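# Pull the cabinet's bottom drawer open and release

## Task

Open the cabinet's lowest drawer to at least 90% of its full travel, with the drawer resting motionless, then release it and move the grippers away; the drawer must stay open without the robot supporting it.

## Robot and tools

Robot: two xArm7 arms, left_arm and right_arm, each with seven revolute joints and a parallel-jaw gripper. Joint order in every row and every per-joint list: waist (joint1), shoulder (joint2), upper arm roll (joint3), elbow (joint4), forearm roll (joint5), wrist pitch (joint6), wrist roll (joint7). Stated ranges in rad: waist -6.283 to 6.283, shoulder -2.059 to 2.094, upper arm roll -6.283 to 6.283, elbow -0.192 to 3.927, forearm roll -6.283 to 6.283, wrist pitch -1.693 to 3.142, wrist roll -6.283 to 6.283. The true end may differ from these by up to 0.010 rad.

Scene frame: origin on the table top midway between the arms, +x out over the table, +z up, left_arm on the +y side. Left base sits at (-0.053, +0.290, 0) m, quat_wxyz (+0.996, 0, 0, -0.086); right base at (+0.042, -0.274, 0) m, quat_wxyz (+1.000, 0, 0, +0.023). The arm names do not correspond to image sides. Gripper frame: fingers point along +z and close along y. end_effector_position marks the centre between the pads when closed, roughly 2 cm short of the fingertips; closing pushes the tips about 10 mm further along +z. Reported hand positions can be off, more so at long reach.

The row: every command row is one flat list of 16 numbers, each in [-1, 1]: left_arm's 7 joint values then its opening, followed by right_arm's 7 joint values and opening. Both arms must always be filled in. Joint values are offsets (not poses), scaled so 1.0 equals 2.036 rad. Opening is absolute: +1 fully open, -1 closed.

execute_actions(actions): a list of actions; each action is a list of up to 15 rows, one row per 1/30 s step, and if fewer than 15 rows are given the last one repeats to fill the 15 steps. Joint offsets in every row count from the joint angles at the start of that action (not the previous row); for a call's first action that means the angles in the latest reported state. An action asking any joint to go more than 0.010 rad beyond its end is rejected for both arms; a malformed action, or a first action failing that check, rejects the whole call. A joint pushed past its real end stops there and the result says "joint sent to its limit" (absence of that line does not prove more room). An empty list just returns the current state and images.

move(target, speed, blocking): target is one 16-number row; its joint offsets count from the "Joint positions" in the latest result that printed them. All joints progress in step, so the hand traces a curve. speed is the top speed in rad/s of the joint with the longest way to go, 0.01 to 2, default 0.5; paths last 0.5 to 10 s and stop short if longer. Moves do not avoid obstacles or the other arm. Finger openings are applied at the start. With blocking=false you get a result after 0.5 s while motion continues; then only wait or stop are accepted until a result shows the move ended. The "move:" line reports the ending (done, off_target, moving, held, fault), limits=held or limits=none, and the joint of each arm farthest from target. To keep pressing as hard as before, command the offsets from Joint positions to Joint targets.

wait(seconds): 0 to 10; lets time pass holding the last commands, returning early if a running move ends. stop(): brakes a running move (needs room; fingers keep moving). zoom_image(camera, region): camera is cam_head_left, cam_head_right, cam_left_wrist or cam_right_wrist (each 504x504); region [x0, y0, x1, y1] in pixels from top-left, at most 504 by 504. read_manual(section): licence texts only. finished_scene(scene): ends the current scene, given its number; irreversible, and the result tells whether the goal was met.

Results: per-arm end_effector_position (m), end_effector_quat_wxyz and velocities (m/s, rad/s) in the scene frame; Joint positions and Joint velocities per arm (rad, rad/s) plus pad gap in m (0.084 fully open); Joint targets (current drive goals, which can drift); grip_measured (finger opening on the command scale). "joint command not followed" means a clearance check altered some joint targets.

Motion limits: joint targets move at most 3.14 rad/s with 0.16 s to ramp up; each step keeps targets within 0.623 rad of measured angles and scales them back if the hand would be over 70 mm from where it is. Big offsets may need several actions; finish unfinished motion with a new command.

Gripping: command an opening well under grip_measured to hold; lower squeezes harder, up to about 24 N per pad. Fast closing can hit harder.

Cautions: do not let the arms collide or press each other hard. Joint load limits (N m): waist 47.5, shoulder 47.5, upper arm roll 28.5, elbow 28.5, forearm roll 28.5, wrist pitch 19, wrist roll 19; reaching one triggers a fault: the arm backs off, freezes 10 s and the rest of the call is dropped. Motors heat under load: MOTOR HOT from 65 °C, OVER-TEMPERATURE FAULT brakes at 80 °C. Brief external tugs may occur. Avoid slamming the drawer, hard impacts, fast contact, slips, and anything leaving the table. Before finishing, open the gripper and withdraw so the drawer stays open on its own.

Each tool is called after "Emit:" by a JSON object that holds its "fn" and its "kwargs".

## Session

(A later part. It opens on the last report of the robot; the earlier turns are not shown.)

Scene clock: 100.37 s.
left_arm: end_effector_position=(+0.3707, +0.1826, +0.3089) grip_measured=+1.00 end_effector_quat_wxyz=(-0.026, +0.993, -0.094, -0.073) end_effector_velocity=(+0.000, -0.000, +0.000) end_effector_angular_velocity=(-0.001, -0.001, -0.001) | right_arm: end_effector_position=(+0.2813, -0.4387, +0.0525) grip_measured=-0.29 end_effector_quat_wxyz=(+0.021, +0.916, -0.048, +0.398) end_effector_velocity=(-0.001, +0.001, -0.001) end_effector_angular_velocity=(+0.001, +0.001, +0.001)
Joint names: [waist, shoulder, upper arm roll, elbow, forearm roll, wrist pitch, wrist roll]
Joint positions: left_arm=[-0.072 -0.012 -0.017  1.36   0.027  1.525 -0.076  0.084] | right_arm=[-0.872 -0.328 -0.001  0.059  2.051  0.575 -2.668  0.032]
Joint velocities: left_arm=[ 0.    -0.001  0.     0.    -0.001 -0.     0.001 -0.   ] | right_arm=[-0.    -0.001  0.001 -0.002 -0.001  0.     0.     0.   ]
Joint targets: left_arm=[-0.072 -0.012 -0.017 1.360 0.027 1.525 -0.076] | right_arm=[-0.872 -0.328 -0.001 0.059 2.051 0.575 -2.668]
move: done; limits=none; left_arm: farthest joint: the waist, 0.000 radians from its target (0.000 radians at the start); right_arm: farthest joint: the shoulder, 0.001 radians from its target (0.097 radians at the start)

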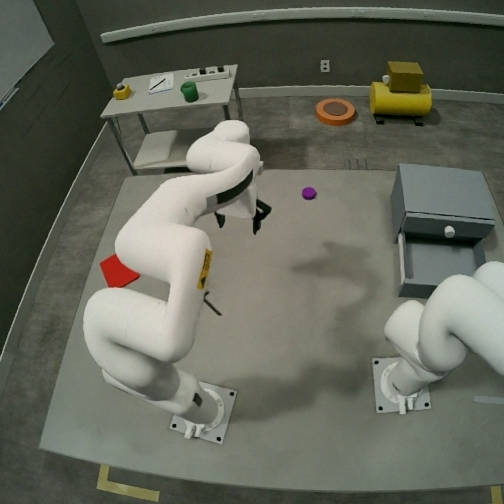

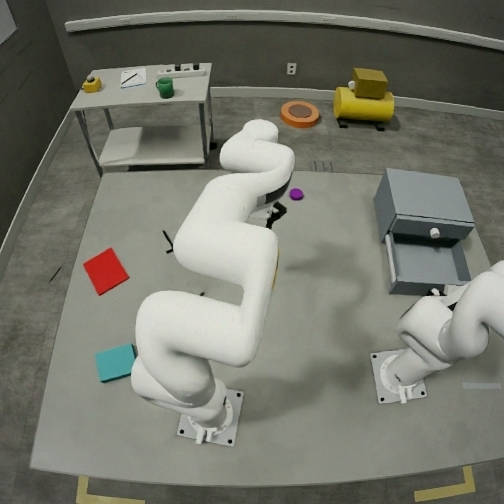

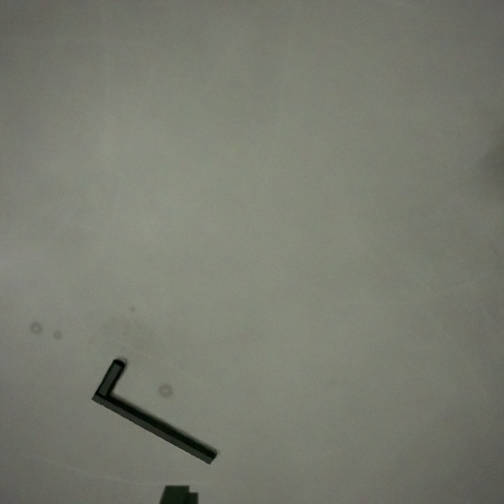

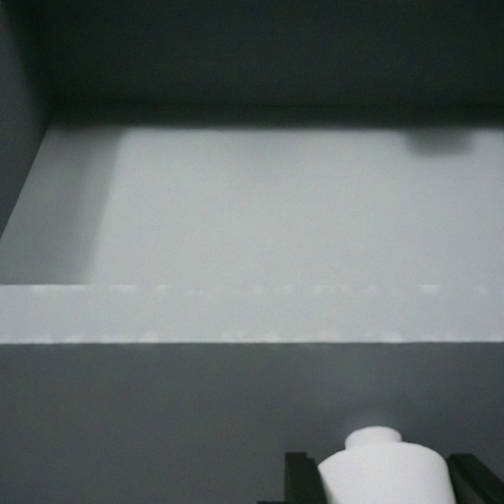

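Emit:
{"fn": "move", "kwargs": {"target": [0,0,0,0,0,0,0,1,0,0,0,0,0,0,0,1]}}

Emit:
{"fn": "move", "kwargs": {"target": [0,0,0,0,0,0,0,1,0,-0.1473,0,-0.0246,-0.246,-0.054,0.272,1], "speed": 0.8}}

Scene clock: 121.37 s.
left_arm: end_effector_position=(+0.3707, +0.1826, +0.3089) grip_measured=+1.00 end_effector_quat_wxyz=(-0.026, +0.993, -0.094, -0.073) end_effector_velocity=(-0.000, -0.000, -0.000) end_effector_angular_velocity=(+0.000, +0.000, -0.001) | right_arm: end_effector_position=(+0.2813, -0.4387, +0.0525) grip_measured=+1.00 end_effector_quat_wxyz=(+0.021, +0.916, -0.048, +0.398) end_effector_velocity=(-0.000, -0.000, -0.000) end_effector_angular_velocity=(+0.000, +0.000, -0.001)
Joint names: [waist, shoulder, upper arm roll, elbow, forearm roll, wrist pitch, wrist roll]
Joint positions: left_arm=[-0.072 -0.012 -0.017  1.36   0.027  1.525 -0.076  0.084] | right_arm=[-0.872 -0.328 -0.001  0.059  2.051  0.575 -2.668  0.084]
Joint velocities: left_arm=[ 0. -0. -0. -0.  0.  0.  0.  0.] | right_arm=[-0.    -0.    -0.001 -0.    -0.    -0.    -0.     0.   ]
Joint targets: left_arm=[-0.072 -0.012 -0.017 1.360 0.027 1.525 -0.076] | right_arm=[-0.872 -0.328 -0.001 0.059 2.051 0.575 -2.668]
move: done; limits=none; left_arm: farthest joint: the waist, 0.000 radians from its target (0.000 radians at the start); right_arm: farthest joint: the waist, 0.000 radians from its target (0.000 radians at the start)

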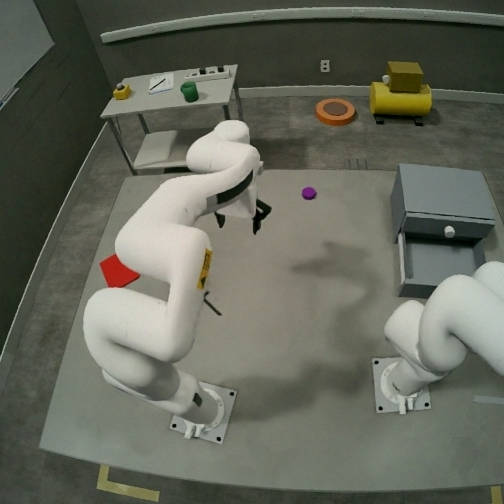

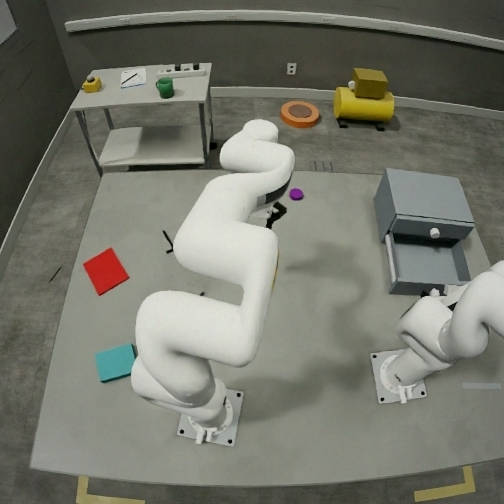

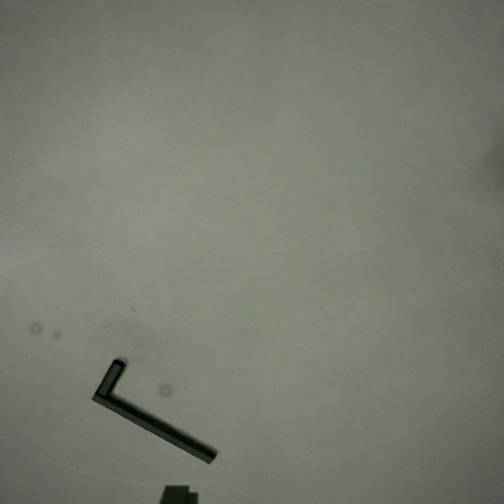

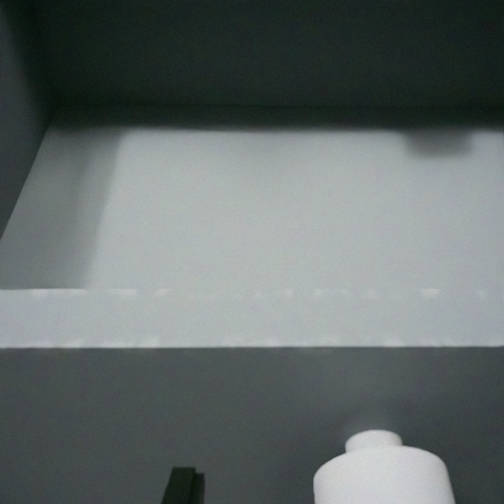

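Scene clock: 122.43 s.
left_arm: end_effector_position=(+0.3707, +0.1826, +0.3089) grip_measured=+1.00 end_effector_quat_wxyz=(-0.026, +0.993, -0.094, -0.073) end_effector_velocity=(-0.000, +0.001, +0.000) end_effector_angular_velocity=(+0.001, -0.000, +0.002) | right_arm: end_effector_position=(+0.2773, -0.4444, +0.0735) grip_measured=+1.00 end_effector_quat_wxyz=(+0.012, +0.921, -0.045, +0.387) end_effector_velocity=(+0.000, -0.000, +0.000) end_effector_angular_velocity=(-0.001, -0.001, +0.001)
Joint names: [waist, shoulder, upper arm roll, elbow, forearm roll, wrist pitch, wrist roll]
Joint positions: left_arm=[-0.072 -0.012 -0.017  1.36   0.027  1.525 -0.076  0.084] | right_arm=[-0.872 -0.472 -0.001  0.035  1.81   0.522 -2.402  0.084]
Joint velocities: left_arm=[ 0.    -0.001  0.001 -0.     0.001  0.    -0.001  0.   ] | right_arm=[ 0.001 -0.001 -0.     0.001 -0.001 -0.    -0.     0.   ]
Joint targets: left_arm=[-0.072 -0.012 -0.017 1.360 0.027 1.525 -0.076] | right_arm=[-0.872 -0.473 -0.001 0.035 1.810 0.522 -2.402]
move: held (right_arm); limits=held; held on 17 of 32 steps (right_arm), including the last (right_arm); left_arm: farthest joint: the waist, 0.000 radians from its target (0.000 radians at the start); right_arm: farthest joint: the wrist roll, 0.287 radians from its target (0.553 radians at the start)
joint command not followed: on one or more control steps a check withheld the commanded joint targets of the right arm, and it was not sent them on those steps. On the call's last step the targets were still withheld.
cause: the commanded joint targets would bring two parts of the arm too close to each other (the joints along the arm from the shoulder to the forearm roll lie between them); next, command targets that bring no two parts of the arm closer together.

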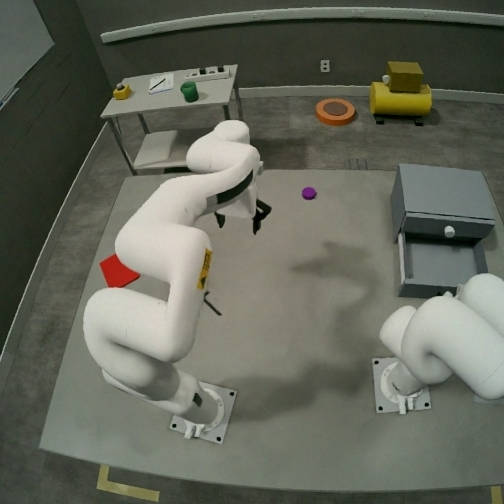

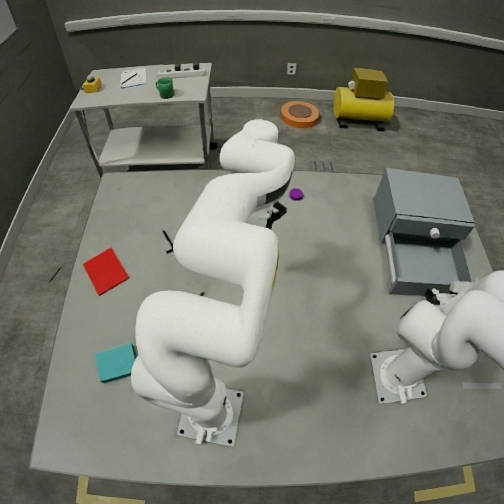

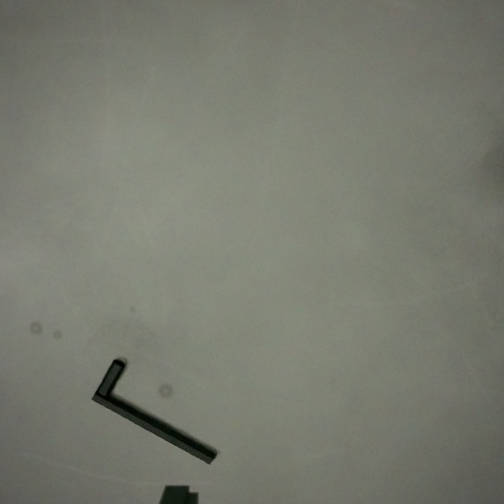

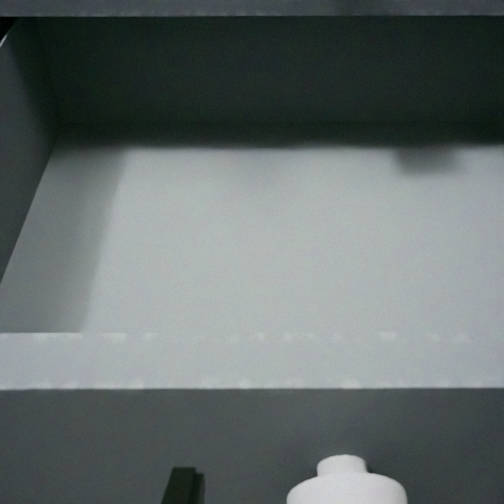

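Emit:
{"fn": "move", "kwargs": {"target": [0,0,0,0,0,0,0,1,-0.34,-0.196,0,0.065,0,0,0,1], "speed": 0.7}}

Scene clock: 128.53 s.
left_arm: end_effector_position=(+0.3707, +0.1826, +0.3089) grip_measured=+1.00 end_effector_quat_wxyz=(-0.026, +0.993, -0.094, -0.073) end_effector_velocity=(-0.000, -0.000, -0.000) end_effector_angular_velocity=(+0.001, +0.001, -0.002) | right_arm: end_effector_position=(+0.1197, -0.6425, +0.2708) grip_measured=+1.00 end_effector_quat_wxyz=(+0.355, +0.779, -0.250, +0.453) end_effector_velocity=(-0.001, -0.001, +0.003) end_effector_angular_velocity=(-0.007, -0.001, -0.003)
Joint names: [waist, shoulder, upper arm roll, elbow, forearm roll, wrist pitch, wrist roll]
Joint positions: left_arm=[-0.072 -0.012 -0.017  1.36   0.027  1.525 -0.076  0.084] | right_arm=[-1.563 -0.871 -0.001  0.167  1.81   0.522 -2.402  0.084]
Joint velocities: left_arm=[ 0.     0.    -0.001 -0.     0.001  0.     0.001  0.   ] | right_arm=[-0.003 -0.003 -0.001  0.004 -0.     0.    -0.    -0.   ]
Joint targets: left_arm=[-0.072 -0.012 -0.017 1.360 0.027 1.525 -0.076] | right_arm=[-1.564 -0.871 -0.001 0.168 1.810 0.522 -2.402]
move: done; limits=none; left_arm: farthest joint: the waist, 0.000 radians from its target (0.000 radians at the start); right_arm: farthest joint: the waist, 0.001 radians from its target (0.692 radians at the start)

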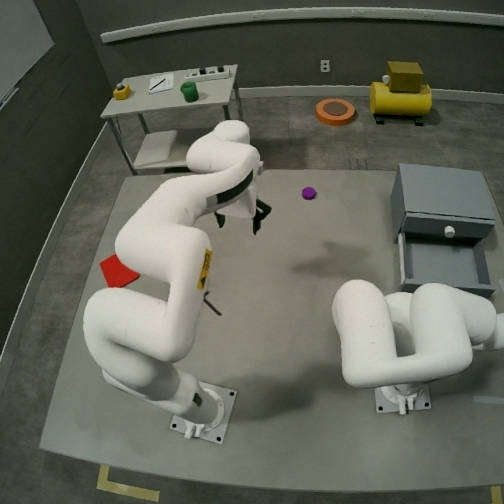

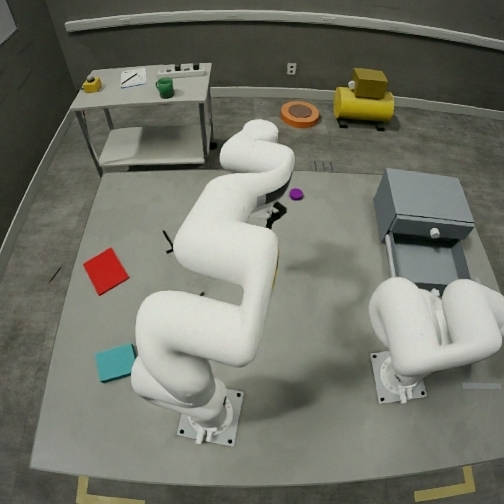

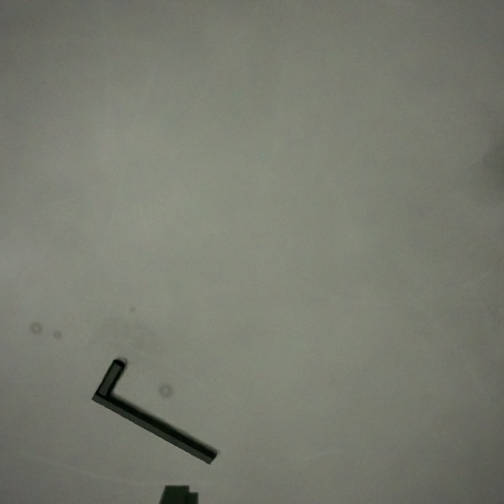

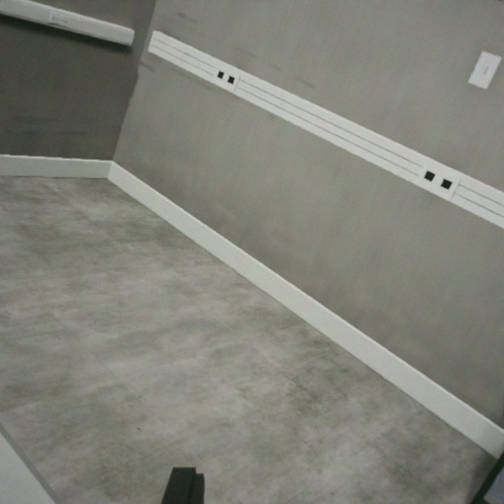

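The drawer is still in the same open position and the arm is clear, so I'm ending the scene.

Emit:
{"fn": "finished_scene", "kwargs": {"scene": 2}}

The scene is finished: the task was done.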